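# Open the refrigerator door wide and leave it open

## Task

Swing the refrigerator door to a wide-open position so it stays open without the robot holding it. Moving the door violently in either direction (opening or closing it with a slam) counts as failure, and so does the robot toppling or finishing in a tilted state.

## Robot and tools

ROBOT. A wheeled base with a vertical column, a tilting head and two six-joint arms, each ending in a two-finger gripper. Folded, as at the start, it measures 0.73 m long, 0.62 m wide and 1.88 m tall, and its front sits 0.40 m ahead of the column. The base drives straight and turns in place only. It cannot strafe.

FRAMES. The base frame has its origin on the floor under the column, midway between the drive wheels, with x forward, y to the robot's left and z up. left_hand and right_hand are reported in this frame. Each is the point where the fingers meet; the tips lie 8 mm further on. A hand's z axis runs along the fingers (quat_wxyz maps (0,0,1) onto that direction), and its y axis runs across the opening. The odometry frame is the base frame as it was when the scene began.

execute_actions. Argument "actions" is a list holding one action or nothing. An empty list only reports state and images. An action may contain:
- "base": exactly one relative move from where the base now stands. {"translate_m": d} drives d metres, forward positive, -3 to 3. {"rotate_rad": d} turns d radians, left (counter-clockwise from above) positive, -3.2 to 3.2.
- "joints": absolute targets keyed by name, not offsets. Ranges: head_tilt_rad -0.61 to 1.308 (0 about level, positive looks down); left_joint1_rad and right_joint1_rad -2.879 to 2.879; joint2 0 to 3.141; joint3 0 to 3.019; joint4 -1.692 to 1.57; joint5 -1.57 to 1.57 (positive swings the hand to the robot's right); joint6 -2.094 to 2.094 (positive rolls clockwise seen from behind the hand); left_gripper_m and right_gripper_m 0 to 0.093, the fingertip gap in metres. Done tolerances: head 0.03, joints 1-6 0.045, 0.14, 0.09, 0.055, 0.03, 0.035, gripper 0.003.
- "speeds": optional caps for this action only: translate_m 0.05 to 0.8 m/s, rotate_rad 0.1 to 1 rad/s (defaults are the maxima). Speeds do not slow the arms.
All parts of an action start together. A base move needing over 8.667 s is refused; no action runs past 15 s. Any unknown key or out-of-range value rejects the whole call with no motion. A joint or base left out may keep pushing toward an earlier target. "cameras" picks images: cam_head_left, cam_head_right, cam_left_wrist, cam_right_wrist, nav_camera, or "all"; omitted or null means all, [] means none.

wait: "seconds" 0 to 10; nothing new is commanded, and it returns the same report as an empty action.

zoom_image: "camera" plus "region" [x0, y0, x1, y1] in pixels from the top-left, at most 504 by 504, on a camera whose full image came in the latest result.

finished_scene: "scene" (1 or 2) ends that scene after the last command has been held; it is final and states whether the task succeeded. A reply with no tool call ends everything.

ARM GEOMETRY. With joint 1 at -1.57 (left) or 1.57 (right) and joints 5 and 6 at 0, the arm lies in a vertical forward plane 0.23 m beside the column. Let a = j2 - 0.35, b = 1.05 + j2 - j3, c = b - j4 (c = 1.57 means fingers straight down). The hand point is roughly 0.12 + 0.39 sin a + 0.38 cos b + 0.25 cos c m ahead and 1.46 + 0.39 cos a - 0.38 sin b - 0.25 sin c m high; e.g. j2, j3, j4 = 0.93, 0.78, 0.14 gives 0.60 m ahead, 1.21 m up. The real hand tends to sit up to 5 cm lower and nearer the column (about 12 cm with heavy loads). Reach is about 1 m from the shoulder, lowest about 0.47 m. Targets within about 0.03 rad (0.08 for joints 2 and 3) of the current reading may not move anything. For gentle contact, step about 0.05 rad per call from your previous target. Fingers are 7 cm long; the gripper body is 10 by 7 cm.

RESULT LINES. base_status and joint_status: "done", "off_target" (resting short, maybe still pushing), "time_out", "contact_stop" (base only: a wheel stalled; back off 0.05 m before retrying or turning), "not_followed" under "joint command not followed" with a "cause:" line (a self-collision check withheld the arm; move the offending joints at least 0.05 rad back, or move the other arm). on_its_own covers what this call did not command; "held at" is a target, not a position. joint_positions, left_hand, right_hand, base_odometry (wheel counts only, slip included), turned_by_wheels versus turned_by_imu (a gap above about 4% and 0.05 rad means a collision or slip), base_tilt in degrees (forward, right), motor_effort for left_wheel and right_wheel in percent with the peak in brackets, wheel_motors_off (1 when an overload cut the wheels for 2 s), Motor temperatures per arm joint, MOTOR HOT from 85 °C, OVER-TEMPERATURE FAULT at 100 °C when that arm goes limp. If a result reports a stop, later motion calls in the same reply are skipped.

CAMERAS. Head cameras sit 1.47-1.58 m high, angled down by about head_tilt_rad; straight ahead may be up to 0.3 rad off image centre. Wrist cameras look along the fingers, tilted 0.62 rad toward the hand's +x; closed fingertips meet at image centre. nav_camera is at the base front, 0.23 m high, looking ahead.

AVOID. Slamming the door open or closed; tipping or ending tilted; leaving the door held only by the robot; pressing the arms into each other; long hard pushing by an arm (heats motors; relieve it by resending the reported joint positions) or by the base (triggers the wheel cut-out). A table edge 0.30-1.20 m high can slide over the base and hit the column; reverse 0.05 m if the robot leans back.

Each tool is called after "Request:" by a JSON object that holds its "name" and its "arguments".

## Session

Request:
{"name": "execute_actions", "arguments": {"actions": []}}

Scene clock: 0.00 s.
Motor temperatures (°C, as the motors report them): left_arm=[24 26 26 23 26 25] | right_arm=[25 27 26 24 31 25]
base_odometry: x=+0.000 y=+0.000 heading=+0.000 (m, m, rad; odometry frame)
turned_by_wheels: +0.000 (rad since the last result)
turned_by_imu: +0.000 (rad since the last result)
base_tilt: forward=-0.6 right=-0.3 (deg)
base_status: not commanded
joint_positions: head_tilt_rad=+0.858 left_joint1_rad=-1.594 left_joint2_rad=+0.883 left_joint3_rad=+0.413 left_joint4_rad=-0.946 left_joint5_rad=-0.023 left_joint6_rad=-0.047 left_gripper_m=+0.094 right_joint1_rad=+1.558 right_joint2_rad=+0.877 right_joint3_rad=+0.399 right_joint4_rad=-0.955 right_joint5_rad=-0.035 right_joint6_rad=+0.014 right_gripper_m=+0.094
joint_status: not commanded
wheel_motors_off: 0
motor_effort: left_wheel=+5 right_wheel=+4 (%)
left_hand: x=+0.1496 y=+0.2236 z=+1.2515 quat_wxyz=(+0.431, +0.007, -0.902, -0.014) (m; base frame)
right_hand: x=+0.1421 y=-0.2219 z=+1.2557 quat_wxyz=(+0.439, -0.019, -0.898, -0.009) (m; base frame)
pictures: cam_head_left, cam_head_right, cam_left_wrist, cam_right_wrist, nav_camera
Images, in order (width x height): cam_head_left 672x504, cam_head_right 672x504, cam_left_wrist 504x504, cam_right_wrist 504x504, nav_camera 672x504.

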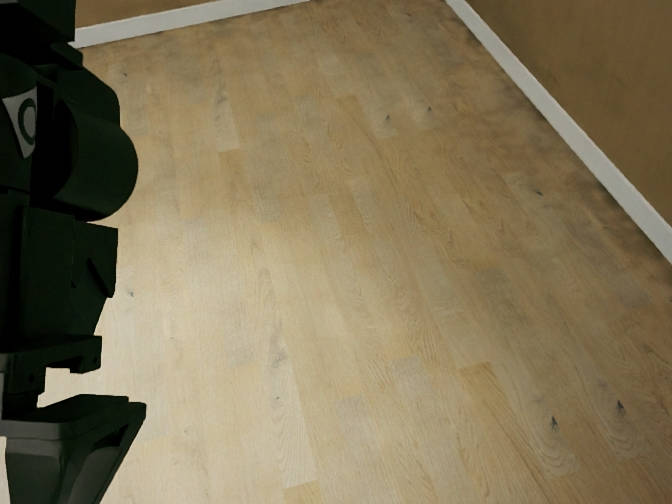

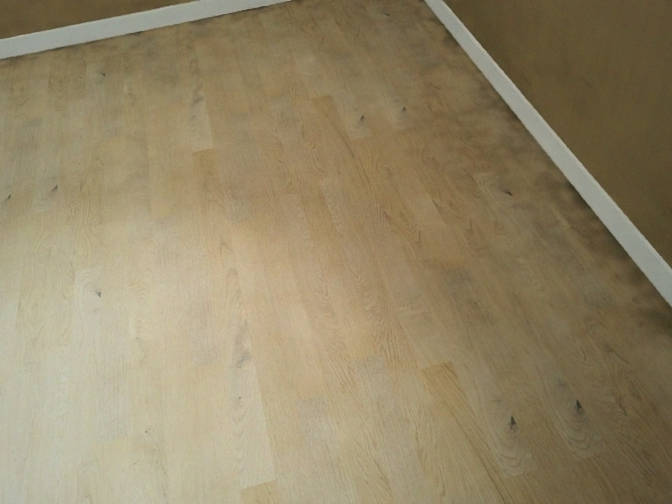

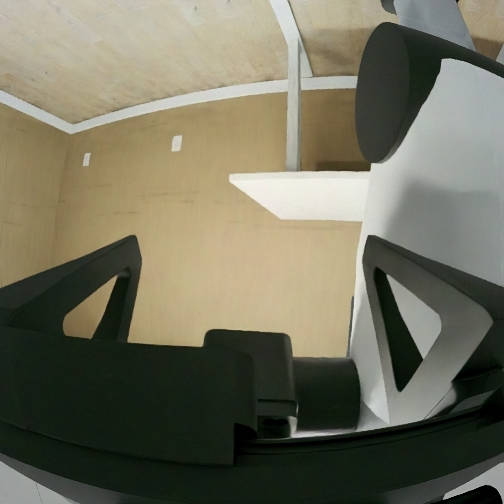

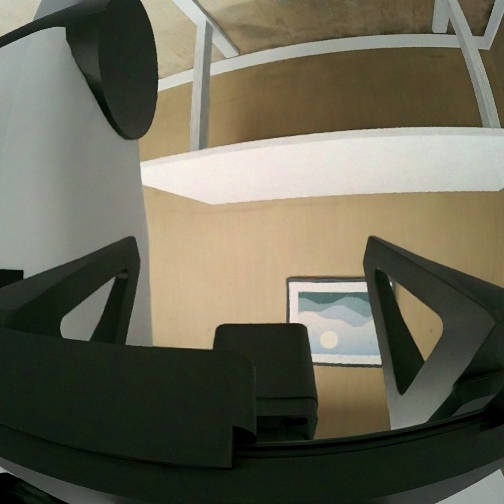

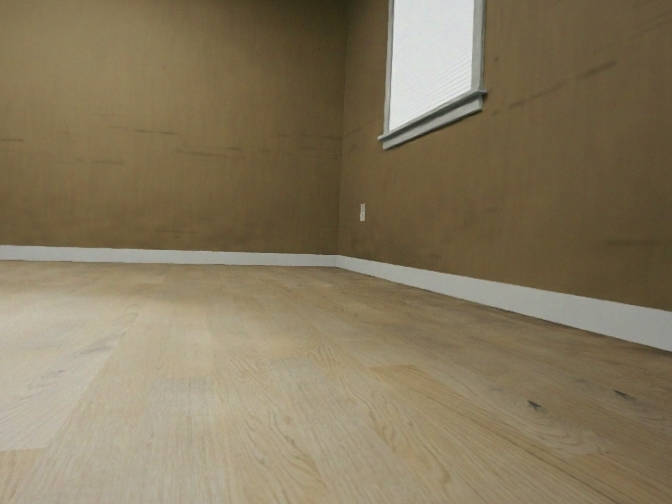

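Request:
{"name": "execute_actions", "arguments": {"actions": [{"base":{"rotate_rad":1.4},"joints":{"head_tilt_rad":0.3}}], "cameras": ["cam_head_right","nav_camera"]}}

Scene clock: 9.23 s.
Motor temperatures (°C, as the motors report them): left_arm=[24 26 26 23 26 25] | right_arm=[25 28 26 24 31 25]
base_odometry: x=+0.000 y=+0.000 heading=+1.399 (m, m, rad; odometry frame)
turned_by_wheels: +1.399 (rad since the last result)
turned_by_imu: +1.392 (rad since the last result)
base_tilt: forward=-0.6 right=-0.3 (deg)
base_status: done
joint_positions: head_tilt_rad=+0.319 left_joint1_rad=-1.594 left_joint2_rad=+0.883 left_joint3_rad=+0.413 left_joint4_rad=-0.946 left_joint5_rad=-0.023 left_joint6_rad=-0.047 left_gripper_m=+0.094 right_joint1_rad=+1.558 right_joint2_rad=+0.877 right_joint3_rad=+0.399 right_joint4_rad=-0.955 right_joint5_rad=-0.035 right_joint6_rad=+0.014 right_gripper_m=+0.094
joint_status: all done
wheel_motors_off: 0
motor_effort: left_wheel=-6(51) right_wheel=+7(50) (%)
left_hand: x=+0.1496 y=+0.2236 z=+1.2515 quat_wxyz=(+0.431, +0.007, -0.902, -0.014) (m; base frame)
right_hand: x=+0.1421 y=-0.2219 z=+1.2557 quat_wxyz=(+0.439, -0.019, -0.898, -0.009) (m; base frame)
pictures: cam_head_right, nav_camera
Images, in order (width x height): cam_head_right 672x504, nav_camera 672x504.

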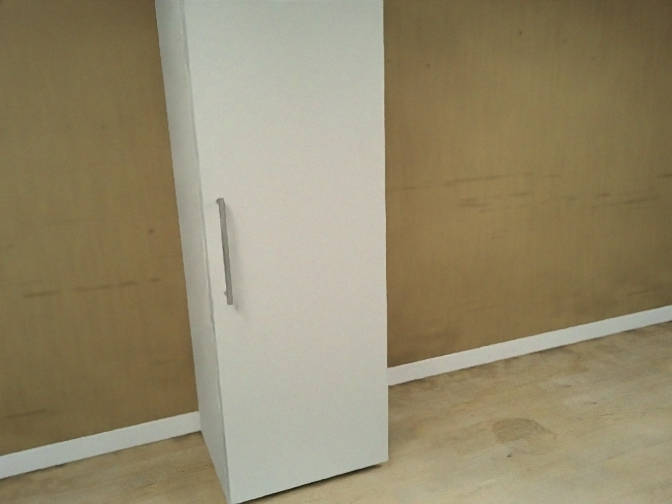

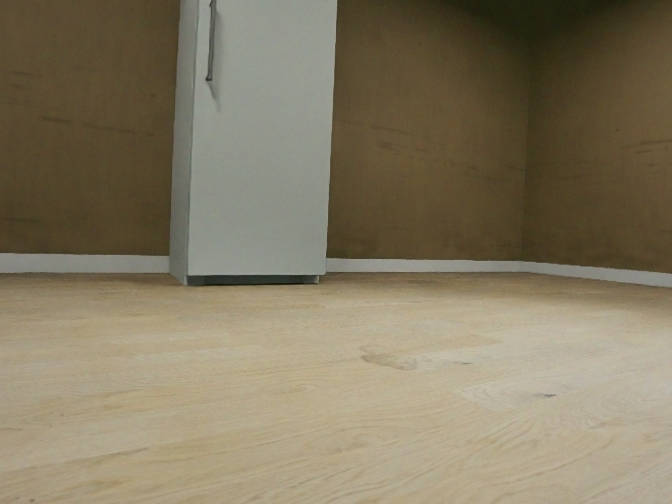

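Request:
{"name": "execute_actions", "arguments": {"actions": [{"base":{"rotate_rad":0.45}}], "cameras": []}}

Request:
{"name": "execute_actions", "arguments": {"actions": [{"base":{"translate_m":1.1},"joints":{"right_gripper_m":0.06,"right_joint1_rad":1.85,"right_joint2_rad":1.55,"right_joint3_rad":1.4,"right_joint4_rad":-0.37,"right_joint5_rad":1.25,"right_joint6_rad":1.57,"head_tilt_rad":0.6}}], "cameras": ["cam_head_right","cam_right_wrist","nav_camera"]}}

Scene clock: 28.07 s.
Motor temperatures (°C, as the motors report them): left_arm=[24 26 26 23 26 25] | right_arm=[25 28 26 25 31 25]
base_odometry: x=+0.000 y=+0.000 heading=+1.848 (m, m, rad; odometry frame)
turned_by_wheels: +0.449 (rad since the last result)
turned_by_imu: +0.446 (rad since the last result)
base_tilt: forward=-0.6 right=-0.3 (deg)
base_status: done
joint_positions: head_tilt_rad=+0.319 left_joint1_rad=-1.594 left_joint2_rad=+0.883 left_joint3_rad=+0.413 left_joint4_rad=-0.946 left_joint5_rad=-0.023 left_joint6_rad=-0.047 left_gripper_m=+0.094 right_joint1_rad=+1.558 right_joint2_rad=+0.877 right_joint3_rad=+0.399 right_joint4_rad=-0.955 right_joint5_rad=-0.035 right_joint6_rad=+0.014 right_gripper_m=+0.094
joint_status: not commanded
wheel_motors_off: 0
motor_effort: left_wheel=-6(35) right_wheel=+7(31) (%)
left_hand: x=+0.1496 y=+0.2236 z=+1.2515 quat_wxyz=(+0.431, +0.007, -0.902, -0.014) (m; base frame)
right_hand: x=+0.1421 y=-0.2219 z=+1.2557 quat_wxyz=(+0.439, -0.019, -0.898, -0.009) (m; base frame)
pictures: none
No camera images: the call's "cameras" was empty. Leave "cameras" out to get every camera's image.

Scene clock: 31.43 s.
Motor temperatures (°C, as the motors report them): left_arm=[24 26 26 23 26 25] | right_arm=[25 28 26 24 31 25]
base_odometry: x=-0.301 y=+1.058 heading=+1.848 (m, m, rad; odometry frame)
turned_by_wheels: +0.000 (rad since the last result)
turned_by_imu: -0.003 (rad since the last result)
base_tilt: forward=-0.7 right=-0.3 (deg)
base_status: done
joint_positions: head_tilt_rad=+0.604 left_joint1_rad=-1.594 left_joint2_rad=+0.883 left_joint3_rad=+0.413 left_joint4_rad=-0.946 left_joint5_rad=-0.023 left_joint6_rad=-0.047 left_gripper_m=+0.094 right_joint1_rad=+1.851 right_joint2_rad=+1.548 right_joint3_rad=+1.389 right_joint4_rad=-0.380 right_joint5_rad=+1.247 right_joint6_rad=+1.563 right_gripper_m=+0.060
joint_status: all done
wheel_motors_off: 0
motor_effort: left_wheel=-1(60) right_wheel=-1(66) (%)
left_hand: x=+0.1500 y=+0.2236 z=+1.2513 quat_wxyz=(+0.431, +0.007, -0.902, -0.014) (m; base frame)
right_hand: x=+0.6282 y=-0.2250 z=+1.0892 quat_wxyz=(-0.363, -0.572, -0.664, +0.316) (m; base frame)
pictures: cam_head_right, cam_right_wrist, nav_camera
Images, in order (width x height): cam_head_right 672x504, cam_right_wrist 504x504, nav_camera 672x504.

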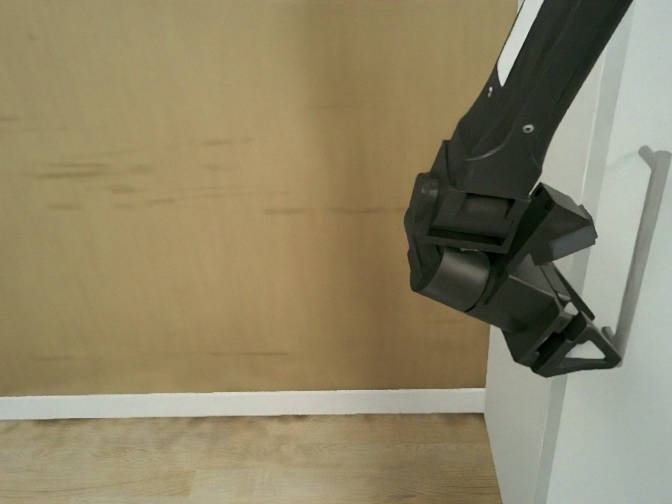

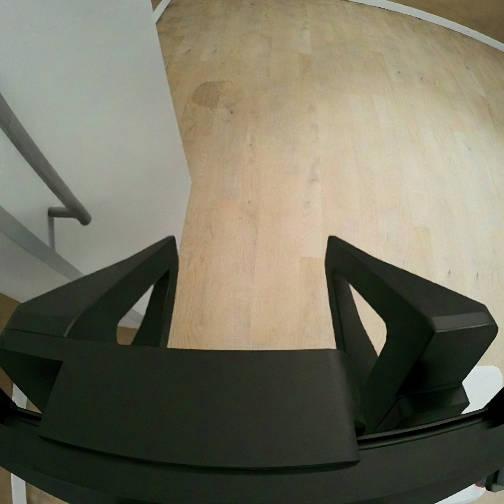

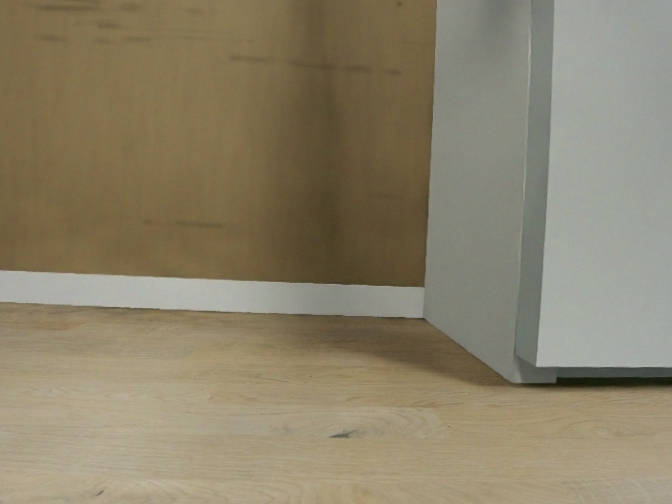

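Request:
{"name": "execute_actions", "arguments": {"actions": [{"base":{"translate_m":0.17},"speeds":{"translate_m":0.2},"joints":{"right_joint2_rad":1.7,"right_joint3_rad":1.5,"right_joint4_rad":-0.32,"right_joint1_rad":1.79,"head_tilt_rad":0.7}}], "cameras": ["cam_head_right","cam_right_wrist"]}}

Scene clock: 45.83 s.
Motor temperatures (°C, as the motors report them): left_arm=[24 26 26 23 26 25] | right_arm=[25 29 26 24 31 25]
base_odometry: x=-0.348 y=+1.221 heading=+1.848 (m, m, rad; odometry frame)
turned_by_wheels: +0.000 (rad since the last result)
turned_by_imu: -0.003 (rad since the last result)
base_tilt: forward=-0.6 right=-0.3 (deg)
base_status: done
joint_positions: head_tilt_rad=+0.703 left_joint1_rad=-1.594 left_joint2_rad=+0.883 left_joint3_rad=+0.412 left_joint4_rad=-0.946 left_joint5_rad=-0.023 left_joint6_rad=-0.047 left_gripper_m=+0.094 right_joint1_rad=+1.797 right_joint2_rad=+1.705 right_joint3_rad=+1.491 right_joint4_rad=-0.330 right_joint5_rad=+1.247 right_joint6_rad=+1.563 right_gripper_m=+0.060
joint_status: all done
wheel_motors_off: 0
motor_effort: left_wheel=+2(39) right_wheel=+0(38) (%)
left_hand: x=+0.1492 y=+0.2237 z=+1.2516 quat_wxyz=(+0.432, +0.007, -0.902, -0.014) (m; base frame)
right_hand: x=+0.6241 y=-0.2446 z=+1.0266 quat_wxyz=(-0.371, -0.571, -0.650, +0.338) (m; base frame)
pictures: cam_head_right, cam_right_wrist
Images, in order (width x height): cam_head_right 672x504, cam_right_wrist 504x504.

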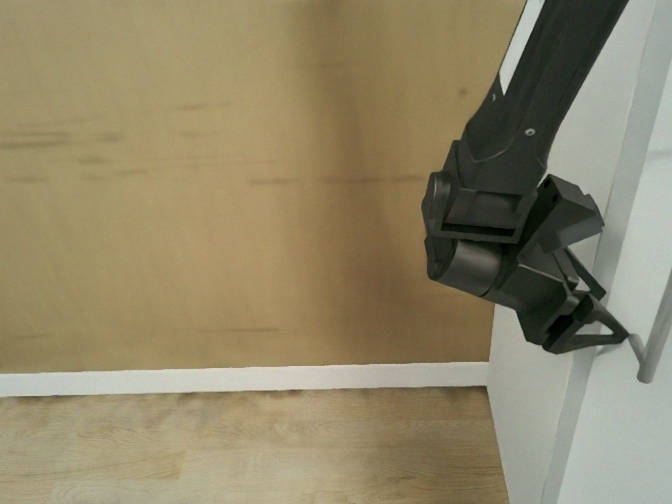

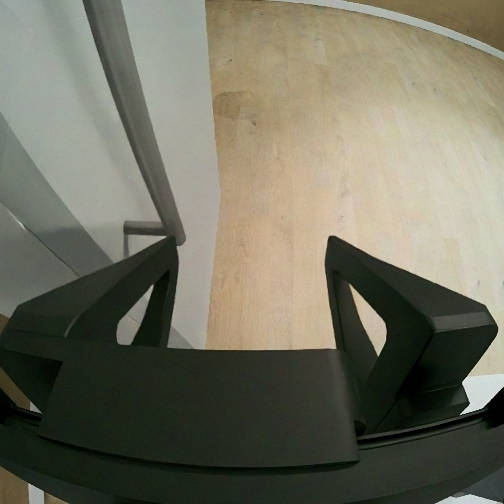

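Request:
{"name": "execute_actions", "arguments": {"actions": [{"base":{"translate_m":0.08},"speeds":{"translate_m":0.12},"joints":{"right_joint1_rad":1.74}}], "cameras": ["cam_head_right","cam_right_wrist"]}}

Scene clock: 54.90 s.
Motor temperatures (°C, as the motors report them): left_arm=[24 26 26 23 26 25] | right_arm=[25 30 26 24 31 25]
base_odometry: x=-0.370 y=+1.298 heading=+1.848 (m, m, rad; odometry frame)
turned_by_wheels: +0.000 (rad since the last result)
turned_by_imu: -0.002 (rad since the last result)
base_tilt: forward=-0.5 right=-0.3 (deg)
base_status: done
joint_positions: head_tilt_rad=+0.703 left_joint1_rad=-1.594 left_joint2_rad=+0.882 left_joint3_rad=+0.412 left_joint4_rad=-0.946 left_joint5_rad=-0.023 left_joint6_rad=-0.047 left_gripper_m=+0.094 right_joint1_rad=+1.745 right_joint2_rad=+1.704 right_joint3_rad=+1.492 right_joint4_rad=-0.330 right_joint5_rad=+1.248 right_joint6_rad=+1.563 right_gripper_m=+0.060
joint_status: all done
wheel_motors_off: 0
motor_effort: left_wheel=-2(40) right_wheel=+0(40) (%)
left_hand: x=+0.1495 y=+0.2237 z=+1.2515 quat_wxyz=(+0.431, +0.007, -0.902, -0.014) (m; base frame)
right_hand: x=+0.6239 y=-0.2783 z=+1.0288 quat_wxyz=(-0.380, -0.571, -0.634, +0.357) (m; base frame)
pictures: cam_head_right, cam_right_wrist
Images, in order (width x height): cam_head_right 672x504, cam_right_wrist 504x504.

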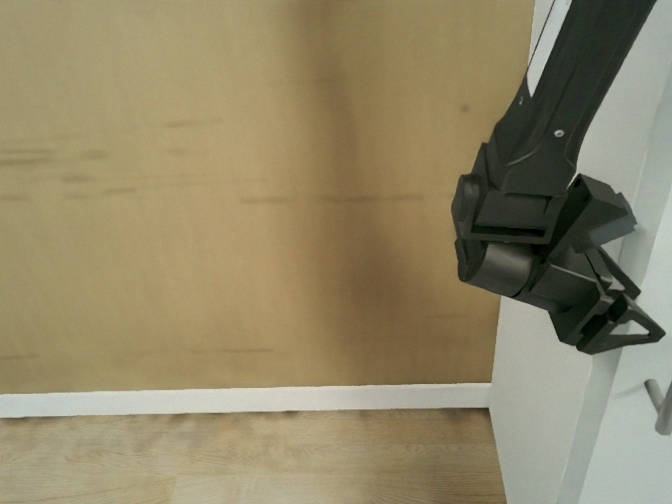

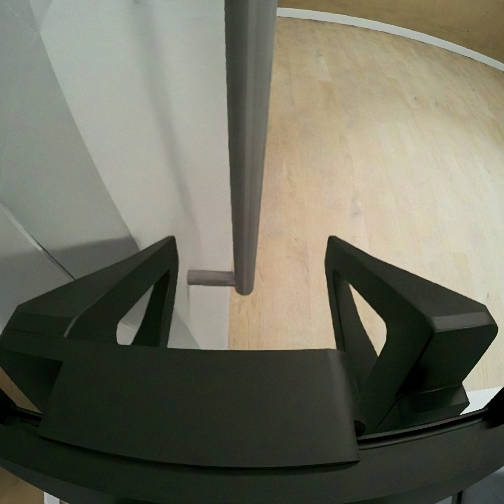

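Request:
{"name": "execute_actions", "arguments": {"actions": [{"joints":{"right_joint1_rad":1.60,"right_gripper_m":0.045}}], "cameras": ["cam_right_wrist"]}}

Scene clock: 60.60 s.
Motor temperatures (°C, as the motors report them): left_arm=[24 26 26 23 26 25] | right_arm=[25 30 26 24 31 25]
base_odometry: x=-0.370 y=+1.298 heading=+1.848 (m, m, rad; odometry frame)
turned_by_wheels: +0.000 (rad since the last result)
turned_by_imu: -0.002 (rad since the last result)
base_tilt: forward=-0.6 right=-0.2 (deg)
base_status: not commanded
joint_positions: head_tilt_rad=+0.703 left_joint1_rad=-1.594 left_joint2_rad=+0.882 left_joint3_rad=+0.412 left_joint4_rad=-0.946 left_joint5_rad=-0.023 left_joint6_rad=-0.047 left_gripper_m=+0.094 right_joint1_rad=+1.585 right_joint2_rad=+1.704 right_joint3_rad=+1.495 right_joint4_rad=-0.327 right_joint5_rad=+1.248 right_joint6_rad=+1.567 right_gripper_m=+0.045
joint_status: all done
wheel_motors_off: 0
motor_effort: left_wheel=-2(4) right_wheel=+0(1) (%)
left_hand: x=+0.1495 y=+0.2237 z=+1.2515 quat_wxyz=(+0.431, +0.007, -0.902, -0.014) (m; base frame)
right_hand: x=+0.6178 y=-0.3793 z=+1.0439 quat_wxyz=(-0.407, -0.571, -0.582, +0.412) (m; base frame)
pictures: cam_right_wrist
Images, in order (width x height): cam_right_wrist 504x504.

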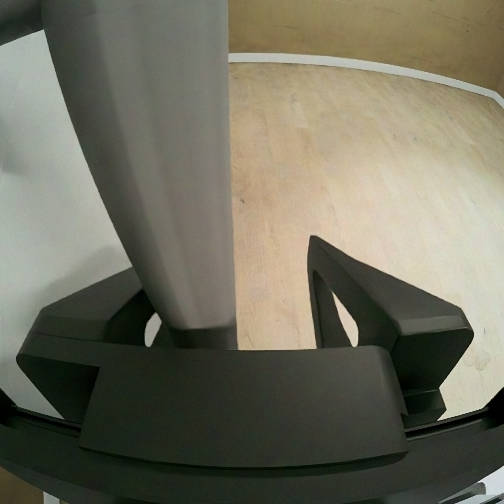

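Request:
{"name": "execute_actions", "arguments": {"actions": [{"base":{"translate_m":-0.1},"speeds":{"translate_m":0.05},"joints":{"right_gripper_m":0.02}}], "cameras": ["cam_right_wrist","nav_camera"]}}

Request:
{"name": "execute_actions", "arguments": {"actions": [{"base":{"translate_m":-0.13},"speeds":{"translate_m":0.12},"joints":{"right_joint1_rad":1.53,"right_joint4_rad":0.1,"right_joint5_rad":1.1,"right_joint6_rad":1.1,"right_gripper_m":0.04}}], "cameras": ["cam_right_wrist","nav_camera"]}}

Scene clock: 73.77 s.
Motor temperatures (°C, as the motors report them): left_arm=[24 26 26 23 26 25] | right_arm=[25 30 26 24 33 25]
base_odometry: x=-0.343 y=+1.202 heading=+1.848 (m, m, rad; odometry frame)
turned_by_wheels: +0.000 (rad since the last result)
turned_by_imu: -0.002 (rad since the last result)
base_tilt: forward=-0.6 right=-0.3 (deg)
base_status: done
joint_positions: head_tilt_rad=+0.703 left_joint1_rad=-1.594 left_joint2_rad=+0.882 left_joint3_rad=+0.412 left_joint4_rad=-0.946 left_joint5_rad=-0.023 left_joint6_rad=-0.047 left_gripper_m=+0.094 right_joint1_rad=+1.580 right_joint2_rad=+1.662 right_joint3_rad=+1.545 right_joint4_rad=-0.275 right_joint5_rad=+1.244 right_joint6_rad=+1.515 right_gripper_m=+0.021
joint_status: all done
wheel_motors_off: 0
motor_effort: left_wheel=+0(39) right_wheel=-7(41) (%)
left_hand: x=+0.1495 y=+0.2237 z=+1.2515 quat_wxyz=(+0.431, +0.007, -0.902, -0.014) (m; base frame)
right_hand: x=+0.6649 y=-0.3827 z=+1.0730 quat_wxyz=(-0.437, -0.585, -0.566, +0.383) (m; base frame)
pictures: cam_right_wrist, nav_camera
Images, in order (width x height): cam_right_wrist 504x504, nav_camera 672x504.

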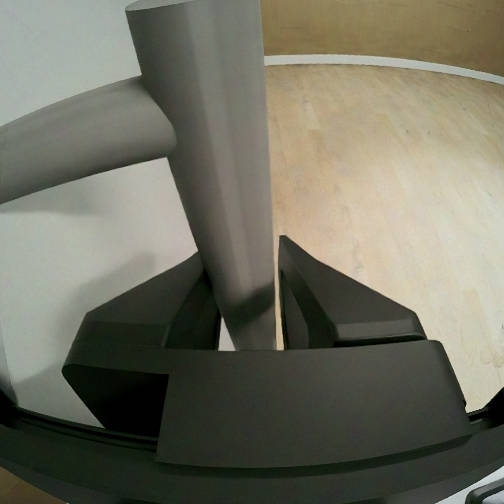

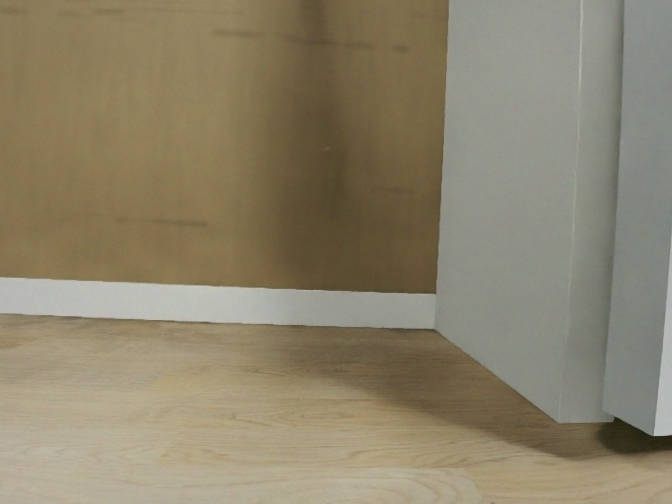

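Scene clock: 76.03 s.
Motor temperatures (°C, as the motors report them): left_arm=[24 26 26 23 26 25] | right_arm=[25 30 26 24 33 25]
base_odometry: x=-0.307 y=+1.077 heading=+1.848 (m, m, rad; odometry frame)
turned_by_wheels: +0.000 (rad since the last result)
turned_by_imu: -0.001 (rad since the last result)
base_tilt: forward=-0.7 right=-0.2 (deg)
base_status: done
joint_positions: head_tilt_rad=+0.703 left_joint1_rad=-1.594 left_joint2_rad=+0.882 left_joint3_rad=+0.412 left_joint4_rad=-0.946 left_joint5_rad=-0.023 left_joint6_rad=-0.047 left_gripper_m=+0.094 right_joint1_rad=+1.534 right_joint2_rad=+1.685 right_joint3_rad=+1.503 right_joint4_rad=+0.099 right_joint5_rad=+1.096 right_joint6_rad=+1.106 right_gripper_m=+0.040
joint_status: all done
wheel_motors_off: 0
motor_effort: left_wheel=-1(44) right_wheel=+0(41) (%)
left_hand: x=+0.1491 y=+0.2237 z=+1.2517 quat_wxyz=(+0.432, +0.007, -0.902, -0.014) (m; base frame)
right_hand: x=+0.6880 y=-0.4023 z=+1.0516 quat_wxyz=(-0.431, -0.533, -0.639, +0.349) (m; base frame)
pictures: cam_right_wrist, nav_camera
Images, in order (width x height): cam_right_wrist 504x504, nav_camera 672x504.

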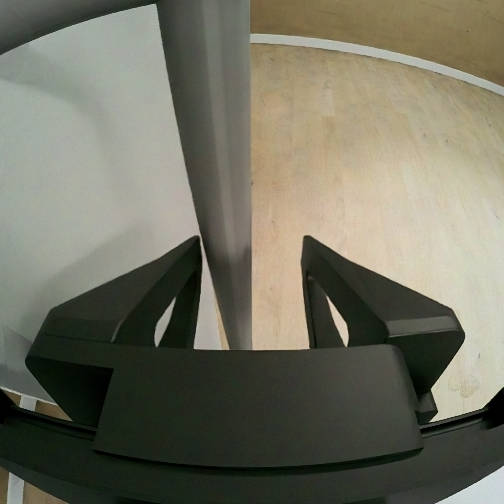

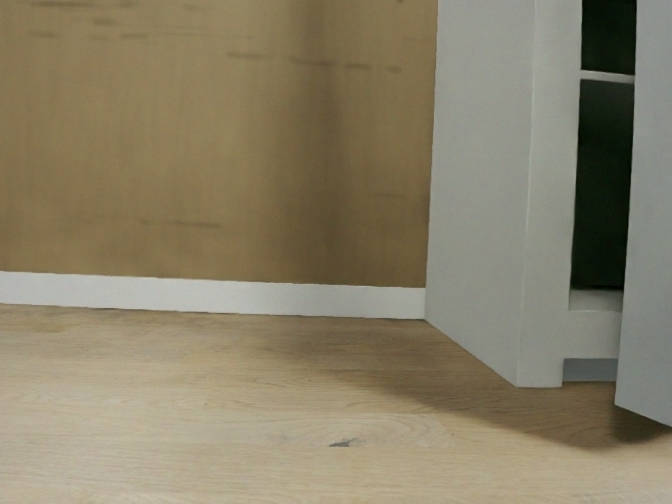

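Request:
{"name": "execute_actions", "arguments": {"actions": [{"base":{"translate_m":-0.09},"speeds":{"translate_m":0.1},"joints":{"right_joint1_rad":1.44,"right_joint6_rad":1.15}}], "cameras": ["cam_right_wrist"]}}

Request:
{"name": "execute_actions", "arguments": {"actions": [{"base":{"translate_m":-0.12},"speeds":{"translate_m":0.15},"joints":{"right_joint1_rad":1.3,"right_joint4_rad":0.45,"right_joint5_rad":0.85,"right_joint6_rad":0.8}}], "cameras": ["cam_right_wrist","nav_camera"]}}

Scene clock: 96.43 s.
Motor temperatures (°C, as the motors report them): left_arm=[24 26 26 23 26 25] | right_arm=[25 30 26 24 32 25]
base_odometry: x=-0.282 y=+0.991 heading=+1.848 (m, m, rad; odometry frame)
turned_by_wheels: +0.000 (rad since the last result)
turned_by_imu: -0.002 (rad since the last result)
base_tilt: forward=-0.6 right=-0.3 (deg)
base_status: done
joint_positions: head_tilt_rad=+0.703 left_joint1_rad=-1.594 left_joint2_rad=+0.882 left_joint3_rad=+0.412 left_joint4_rad=-0.946 left_joint5_rad=-0.023 left_joint6_rad=-0.047 left_gripper_m=+0.094 right_joint1_rad=+1.429 right_joint2_rad=+1.691 right_joint3_rad=+1.523 right_joint4_rad=+0.111 right_joint5_rad=+1.061 right_joint6_rad=+1.115 right_gripper_m=+0.040
joint_status: right_joint6_rad off_target (ended at +1.115, target +1.150); the others done
wheel_motors_off: 0
motor_effort: left_wheel=-3(41) right_wheel=-2(41) (%)
left_hand: x=+0.1493 y=+0.2237 z=+1.2516 quat_wxyz=(+0.432, +0.007, -0.902, -0.014) (m; base frame)
right_hand: x=+0.6890 y=-0.4682 z=+1.0676 quat_wxyz=(-0.451, -0.539, -0.610, +0.366) (m; base frame)
pictures: cam_right_wrist
Images, in order (width x height): cam_right_wrist 504x504.

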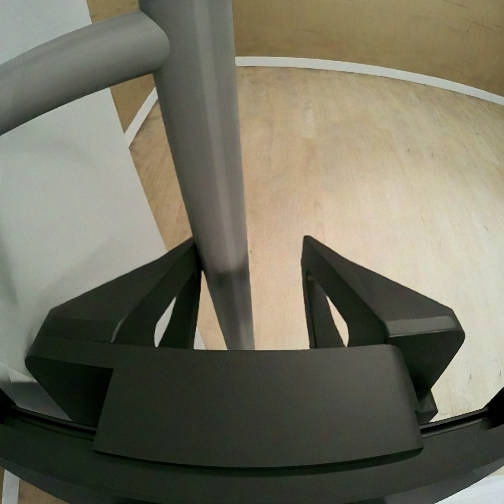

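Scene clock: 98.17 s.
Motor temperatures (°C, as the motors report them): left_arm=[24 26 26 23 26 25] | right_arm=[25 31 26 24 32 25]
base_odometry: x=-0.250 y=+0.876 heading=+1.847 (m, m, rad; odometry frame)
turned_by_wheels: -0.001 (rad since the last result)
turned_by_imu: -0.002 (rad since the last result)
base_tilt: forward=-0.6 right=-0.2 (deg)
base_status: done
joint_positions: head_tilt_rad=+0.703 left_joint1_rad=-1.594 left_joint2_rad=+0.882 left_joint3_rad=+0.411 left_joint4_rad=-0.946 left_joint5_rad=-0.023 left_joint6_rad=-0.047 left_gripper_m=+0.094 right_joint1_rad=+1.292 right_joint2_rad=+1.700 right_joint3_rad=+1.488 right_joint4_rad=+0.442 right_joint5_rad=+0.854 right_joint6_rad=+0.808 right_gripper_m=+0.040
joint_status: all done
wheel_motors_off: 0
motor_effort: left_wheel=-4(44) right_wheel=-3(53) (%)
left_hand: x=+0.1489 y=+0.2237 z=+1.2517 quat_wxyz=(+0.432, +0.007, -0.902, -0.014) (m; base frame)
right_hand: x=+0.7135 y=-0.5411 z=+1.0934 quat_wxyz=(-0.497, -0.463, -0.652, +0.339) (m; base frame)
pictures: cam_right_wrist, nav_camera
Images, in order (width x height): cam_right_wrist 504x504, nav_camera 672x504.

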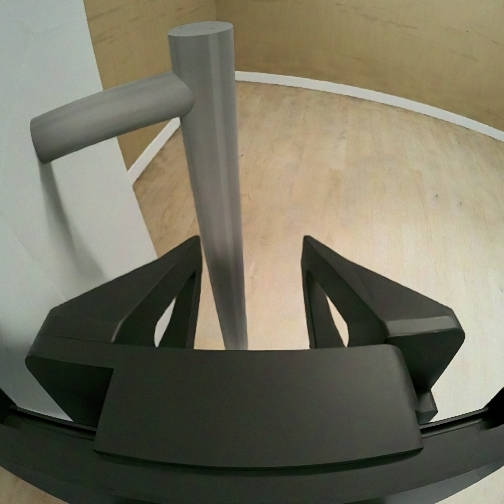

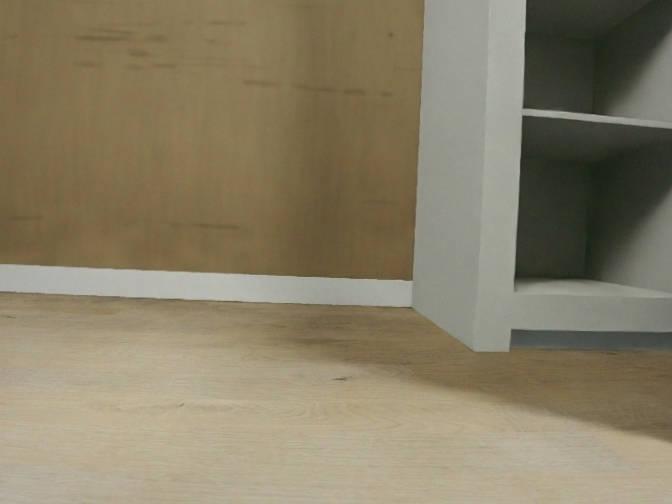

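Request:
{"name": "execute_actions", "arguments": {"actions": [{"base":{"translate_m":-0.06},"joints":{"right_joint1_rad":1.45}}], "cameras": ["cam_right_wrist"]}}

Request:
{"name": "execute_actions", "arguments": {"actions": [{"base":{"rotate_rad":-0.15},"joints":{"right_joint1_rad":1.65,"right_joint4_rad":0.95,"right_joint5_rad":0.1,"right_joint6_rad":0,"right_gripper_m":0}}], "cameras": ["cam_head_right","nav_camera"]}}

Scene clock: 113.40 s.
Motor temperatures (°C, as the motors report them): left_arm=[24 26 26 23 26 25] | right_arm=[25 31 26 25 31 25]
base_odometry: x=-0.233 y=+0.818 heading=+1.846 (m, m, rad; odometry frame)
turned_by_wheels: +0.000 (rad since the last result)
turned_by_imu: -0.002 (rad since the last result)
base_tilt: forward=-0.6 right=-0.3 (deg)
base_status: done
joint_positions: head_tilt_rad=+0.704 left_joint1_rad=-1.594 left_joint2_rad=+0.882 left_joint3_rad=+0.411 left_joint4_rad=-0.946 left_joint5_rad=-0.023 left_joint6_rad=-0.047 left_gripper_m=+0.094 right_joint1_rad=+1.465 right_joint2_rad=+1.700 right_joint3_rad=+1.488 right_joint4_rad=+0.442 right_joint5_rad=+0.852 right_joint6_rad=+0.807 right_gripper_m=+0.040
joint_status: all done
wheel_motors_off: 0
motor_effort: left_wheel=-3(81) right_wheel=-3(48) (%)
left_hand: x=+0.1489 y=+0.2237 z=+1.2517 quat_wxyz=(+0.432, +0.007, -0.902, -0.014) (m; base frame)
right_hand: x=+0.7362 y=-0.4276 z=+1.0543 quat_wxyz=(-0.474, -0.470, -0.695, +0.266) (m; base frame)
pictures: cam_right_wrist
Images, in order (width x height): cam_right_wrist 504x504.

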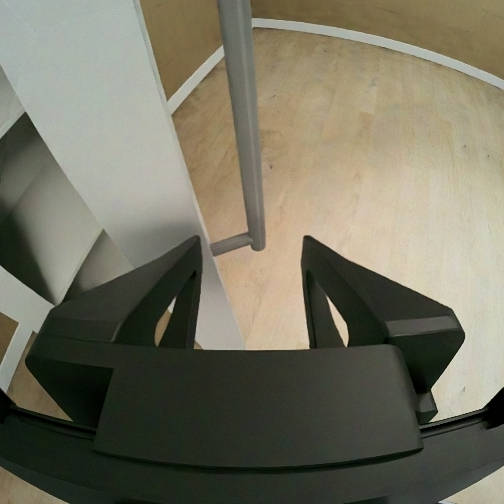

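Scene clock: 114.73 s.
Motor temperatures (°C, as the motors report them): left_arm=[24 26 26 23 26 25] | right_arm=[25 31 26 25 31 25]
base_odometry: x=-0.233 y=+0.818 heading=+1.698 (m, m, rad; odometry frame)
turned_by_wheels: -0.148 (rad since the last result)
turned_by_imu: -0.148 (rad since the last result)
base_tilt: forward=-0.6 right=-0.3 (deg)
base_status: done
joint_positions: head_tilt_rad=+0.704 left_joint1_rad=-1.594 left_joint2_rad=+0.882 left_joint3_rad=+0.411 left_joint4_rad=-0.946 left_joint5_rad=-0.023 left_joint6_rad=-0.047 left_gripper_m=+0.094 right_joint1_rad=+1.653 right_joint2_rad=+1.700 right_joint3_rad=+1.488 right_joint4_rad=+0.930 right_joint5_rad=+0.104 right_joint6_rad=+0.006 right_gripper_m=+0.000
joint_status: all done
wheel_motors_off: 0
motor_effort: left_wheel=+4(49) right_wheel=-3(38) (%)
left_hand: x=+0.1489 y=+0.2237 z=+1.2517 quat_wxyz=(+0.432, +0.007, -0.902, -0.014) (m; base frame)
right_hand: x=+0.8483 y=-0.1858 z=+1.0969 quat_wxyz=(-0.580, -0.037, -0.814, -0.001) (m; base frame)
pictures: cam_head_right, nav_camera
Images, in order (width x height): cam_head_right 672x504, nav_camera 672x504.

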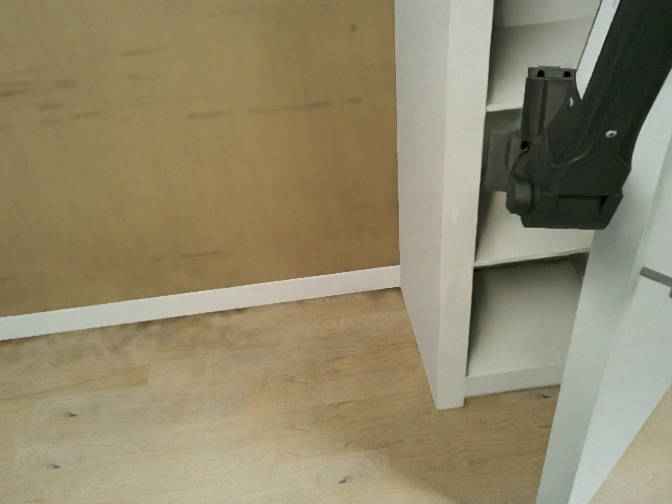

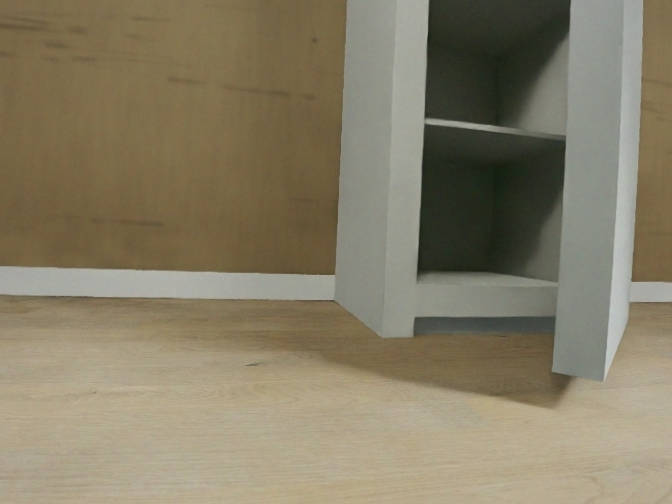

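Request:
{"name": "execute_actions", "arguments": {"actions": [{"base":{"translate_m":0.27},"speeds":{"translate_m":0.3}}], "cameras": []}}

Request:
{"name": "execute_actions", "arguments": {"actions": [{"base":{"rotate_rad":-0.55},"speeds":{"rotate_rad":0.12},"joints":{"right_joint5_rad":0.4}}], "cameras": ["cam_head_right","nav_camera"]}}

Scene clock: 133.07 s.
Motor temperatures (°C, as the motors report them): left_arm=[24 26 26 23 26 25] | right_arm=[25 31 27 25 31 25]
base_odometry: x=-0.268 y=+1.086 heading=+1.697 (m, m, rad; odometry frame)
turned_by_wheels: -0.001 (rad since the last result)
turned_by_imu: -0.004 (rad since the last result)
base_tilt: forward=-0.6 right=-0.3 (deg)
base_status: done
joint_positions: head_tilt_rad=+0.704 left_joint1_rad=-1.594 left_joint2_rad=+0.882 left_joint3_rad=+0.413 left_joint4_rad=-0.946 left_joint5_rad=-0.023 left_joint6_rad=-0.047 left_gripper_m=+0.094 right_joint1_rad=+1.653 right_joint2_rad=+1.700 right_joint3_rad=+1.488 right_joint4_rad=+0.930 right_joint5_rad=+0.103 right_joint6_rad=+0.006 right_gripper_m=+0.000
joint_status: not commanded
wheel_motors_off: 0
motor_effort: left_wheel=-1(81) right_wheel=+3(50) (%)
left_hand: x=+0.1497 y=+0.2236 z=+1.2515 quat_wxyz=(+0.431, +0.007, -0.902, -0.014) (m; base frame)
right_hand: x=+0.8483 y=-0.1857 z=+1.0969 quat_wxyz=(-0.580, -0.037, -0.814, -0.001) (m; base frame)
pictures: none
No camera images: the call's "cameras" was empty. Leave "cameras" out to get every camera's image.

Scene clock: 138.37 s.
Motor temperatures (°C, as the motors report them): left_arm=[24 26 26 23 26 25] | right_arm=[25 32 27 25 30 25]
base_odometry: x=-0.268 y=+1.086 heading=+1.148 (m, m, rad; odometry frame)
turned_by_wheels: -0.549 (rad since the last result)
turned_by_imu: -0.547 (rad since the last result)
base_tilt: forward=-0.7 right=-0.2 (deg)
base_status: done
joint_positions: head_tilt_rad=+0.704 left_joint1_rad=-1.594 left_joint2_rad=+0.882 left_joint3_rad=+0.413 left_joint4_rad=-0.946 left_joint5_rad=-0.023 left_joint6_rad=-0.047 left_gripper_m=+0.094 right_joint1_rad=+1.659 right_joint2_rad=+1.700 right_joint3_rad=+1.488 right_joint4_rad=+0.930 right_joint5_rad=+0.397 right_joint6_rad=+0.004 right_gripper_m=+0.000
joint_status: all done
wheel_motors_off: 0
motor_effort: left_wheel=+6(61) right_wheel=-8(59) (%)
left_hand: x=+0.1497 y=+0.2236 z=+1.2515 quat_wxyz=(+0.431, +0.007, -0.902, -0.014) (m; base frame)
right_hand: x=+0.8386 y=-0.2314 z=+1.0975 quat_wxyz=(-0.569, -0.121, -0.805, +0.116) (m; base frame)
pictures: cam_head_right, nav_camera
Images, in order (width x height): cam_head_right 672x504, nav_camera 672x504.

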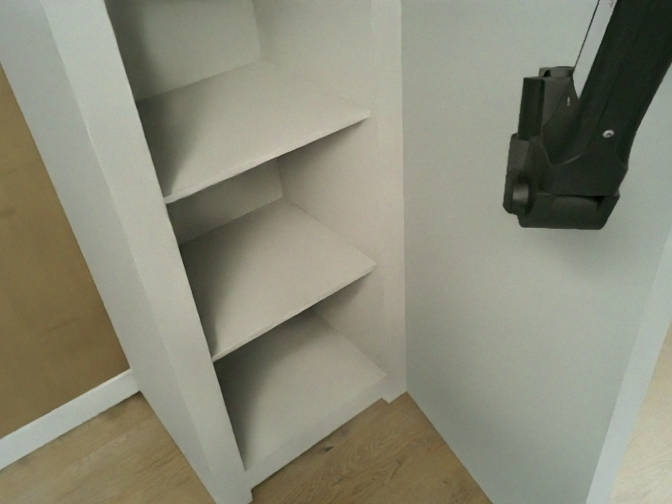

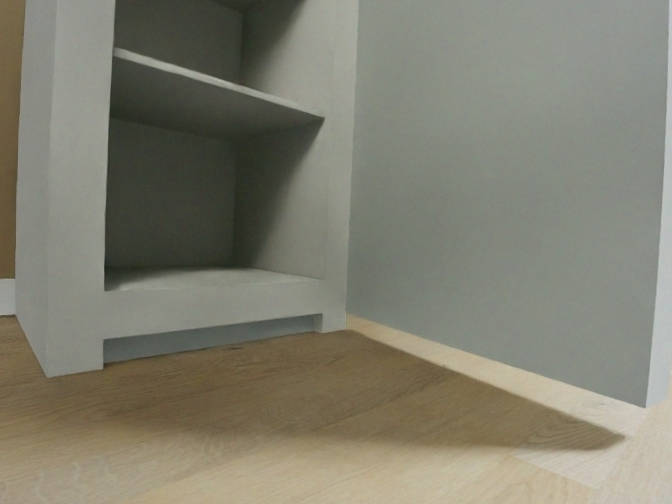

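Perhaps 80°; push further.

Request:
{"name": "execute_actions", "arguments": {"actions": [{"base":{"translate_m":0.17},"speeds":{"translate_m":0.05}}], "cameras": ["nav_camera"]}}

Request:
{"name": "execute_actions", "arguments": {"actions": [{"base":{"translate_m":-0.15}}], "cameras": ["nav_camera"]}}

Request:
{"name": "wait", "arguments": {"seconds": 8}}

Scene clock: 149.60 s.
Motor temperatures (°C, as the motors report them): left_arm=[24 26 26 23 26 25] | right_arm=[25 32 27 25 30 25]
base_odometry: x=-0.198 y=+1.241 heading=+1.147 (m, m, rad; odometry frame)
turned_by_wheels: -0.001 (rad since the last result)
turned_by_imu: -0.004 (rad since the last result)
base_tilt: forward=-0.6 right=-0.3 (deg)
base_status: done
joint_positions: head_tilt_rad=+0.704 left_joint1_rad=-1.594 left_joint2_rad=+0.882 left_joint3_rad=+0.412 left_joint4_rad=-0.946 left_joint5_rad=-0.023 left_joint6_rad=-0.047 left_gripper_m=+0.094 right_joint1_rad=+1.659 right_joint2_rad=+1.700 right_joint3_rad=+1.488 right_joint4_rad=+0.930 right_joint5_rad=+0.397 right_joint6_rad=+0.004 right_gripper_m=+0.000
joint_status: not commanded
wheel_motors_off: 0
motor_effort: left_wheel=+0(65) right_wheel=+2(44) (%)
left_hand: x=+0.1493 y=+0.2237 z=+1.2516 quat_wxyz=(+0.432, +0.007, -0.902, -0.014) (m; base frame)
right_hand: x=+0.8386 y=-0.2314 z=+1.0975 quat_wxyz=(-0.569, -0.121, -0.805, +0.116) (m; base frame)
pictures: nav_camera
Images, in order (width x height): nav_camera 672x504.

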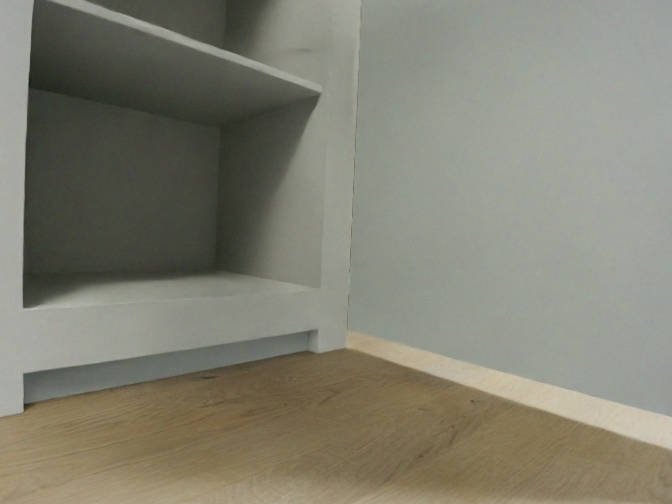

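Scene clock: 151.37 s.
Motor temperatures (°C, as the motors report them): left_arm=[24 26 26 23 26 25] | right_arm=[25 32 27 25 30 25]
base_odometry: x=-0.259 y=+1.104 heading=+1.149 (m, m, rad; odometry frame)
turned_by_wheels: +0.002 (rad since the last result)
turned_by_imu: +0.001 (rad since the last result)
base_tilt: forward=-0.6 right=-0.2 (deg)
base_status: done
joint_positions: head_tilt_rad=+0.704 left_joint1_rad=-1.594 left_joint2_rad=+0.882 left_joint3_rad=+0.409 left_joint4_rad=-0.946 left_joint5_rad=-0.023 left_joint6_rad=-0.047 left_gripper_m=+0.094 right_joint1_rad=+1.659 right_joint2_rad=+1.700 right_joint3_rad=+1.489 right_joint4_rad=+0.930 right_joint5_rad=+0.398 right_joint6_rad=+0.004 right_gripper_m=+0.000
joint_status: not commanded
wheel_motors_off: 0
motor_effort: left_wheel=+5(74) right_wheel=-1(68) (%)
left_hand: x=+0.1478 y=+0.2237 z=+1.2521 quat_wxyz=(+0.433, +0.007, -0.901, -0.014) (m; base frame)
right_hand: x=+0.8387 y=-0.2315 z=+1.0976 quat_wxyz=(-0.569, -0.121, -0.805, +0.116) (m; base frame)
pictures: nav_camera
Images, in order (width x height): nav_camera 672x504.

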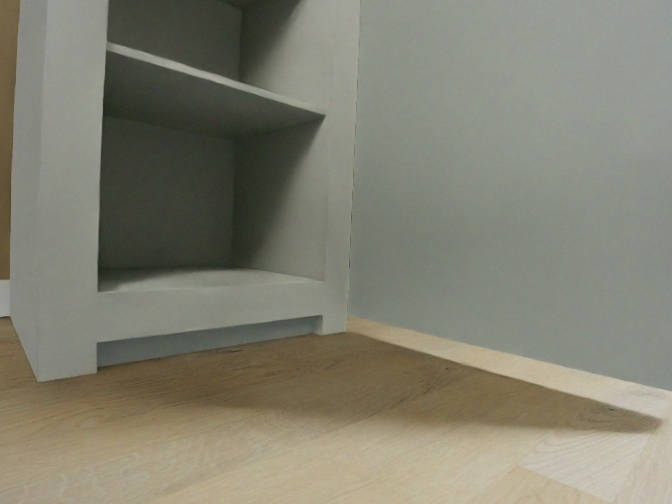

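Scene clock: 159.37 s.
Motor temperatures (°C, as the motors report them): left_arm=[24 26 26 23 26 25] | right_arm=[25 32 27 25 30 25]
base_odometry: x=-0.259 y=+1.104 heading=+1.149 (m, m, rad; odometry frame)
turned_by_wheels: +0.000 (rad since the last result)
turned_by_imu: -0.003 (rad since the last result)
base_tilt: forward=-0.5 right=-0.2 (deg)
base_status: done
joint_positions: head_tilt_rad=+0.704 left_joint1_rad=-1.594 left_joint2_rad=+0.882 left_joint3_rad=+0.409 left_joint4_rad=-0.946 left_joint5_rad=-0.023 left_joint6_rad=-0.047 left_gripper_m=+0.094 right_joint1_rad=+1.659 right_joint2_rad=+1.700 right_joint3_rad=+1.489 right_joint4_rad=+0.930 right_joint5_rad=+0.398 right_joint6_rad=+0.004 right_gripper_m=+0.000
joint_status: not commanded
wheel_motors_off: 0
motor_effort: left_wheel=+4(74) right_wheel=-1(68) (%)
left_hand: x=+0.1478 y=+0.2237 z=+1.2521 quat_wxyz=(+0.433, +0.007, -0.901, -0.014) (m; base frame)
right_hand: x=+0.8387 y=-0.2315 z=+1.0976 quat_wxyz=(-0.569, -0.121, -0.805, +0.116) (m; base frame)
wait: 8.00 s; at rest by 0.27 s
pictures: cam_head_left, cam_head_right, cam_left_wrist, cam_right_wrist, nav_camera
Images, in order (width x height): cam_head_left 672x504, cam_head_right 672x504, cam_left_wrist 504x504, cam_right_wrist 504x504, nav_camera 672x504.

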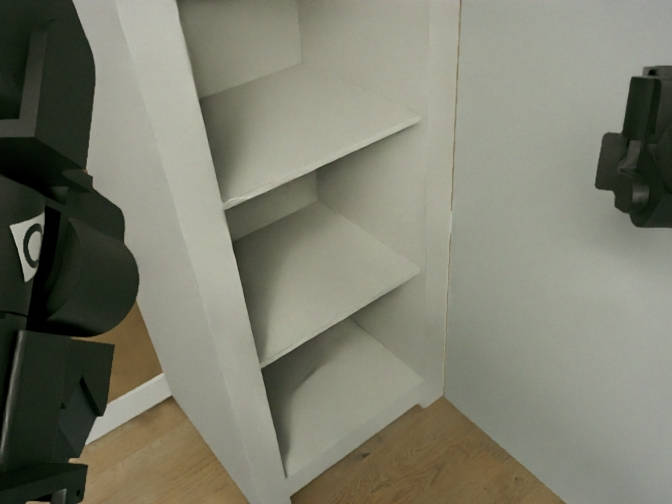

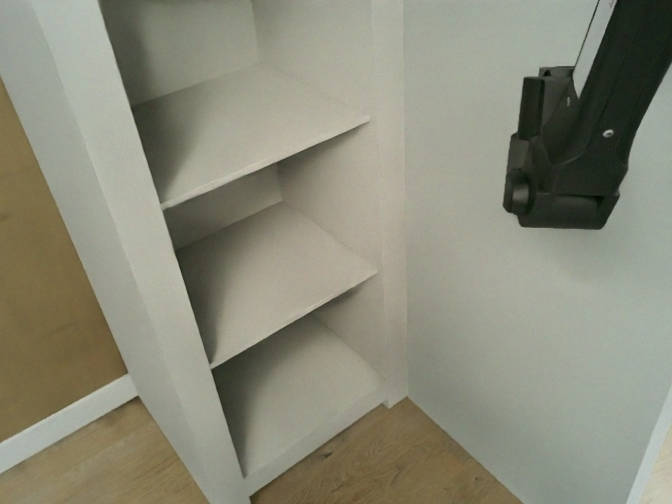

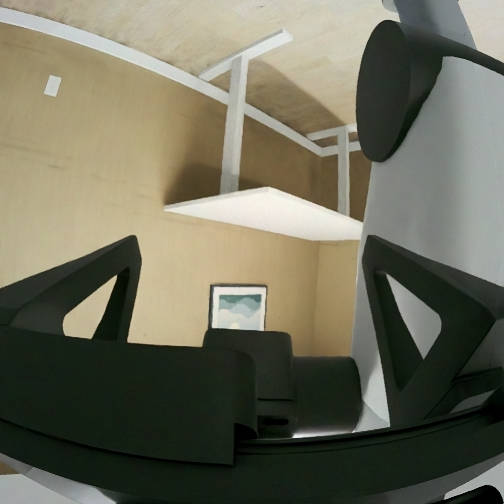

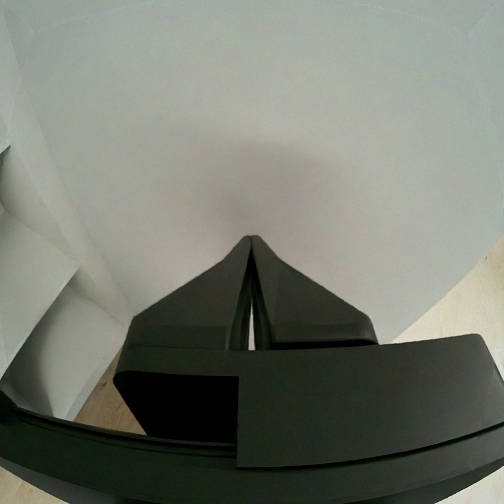

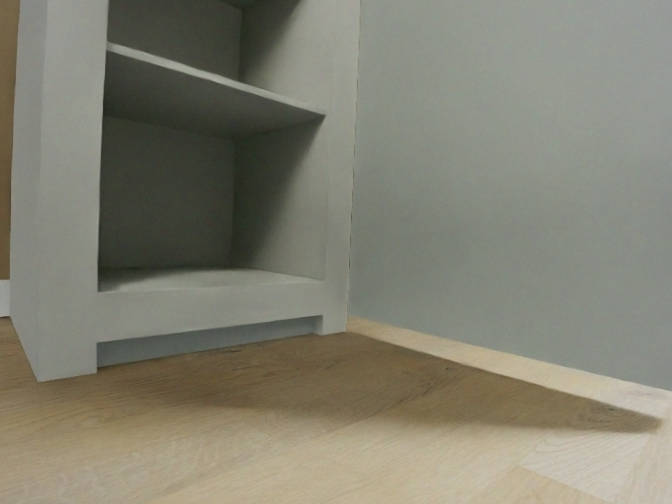

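Request:
{"name": "finished_scene", "arguments": {"scene": 2}}

The scene is finished: the task was done.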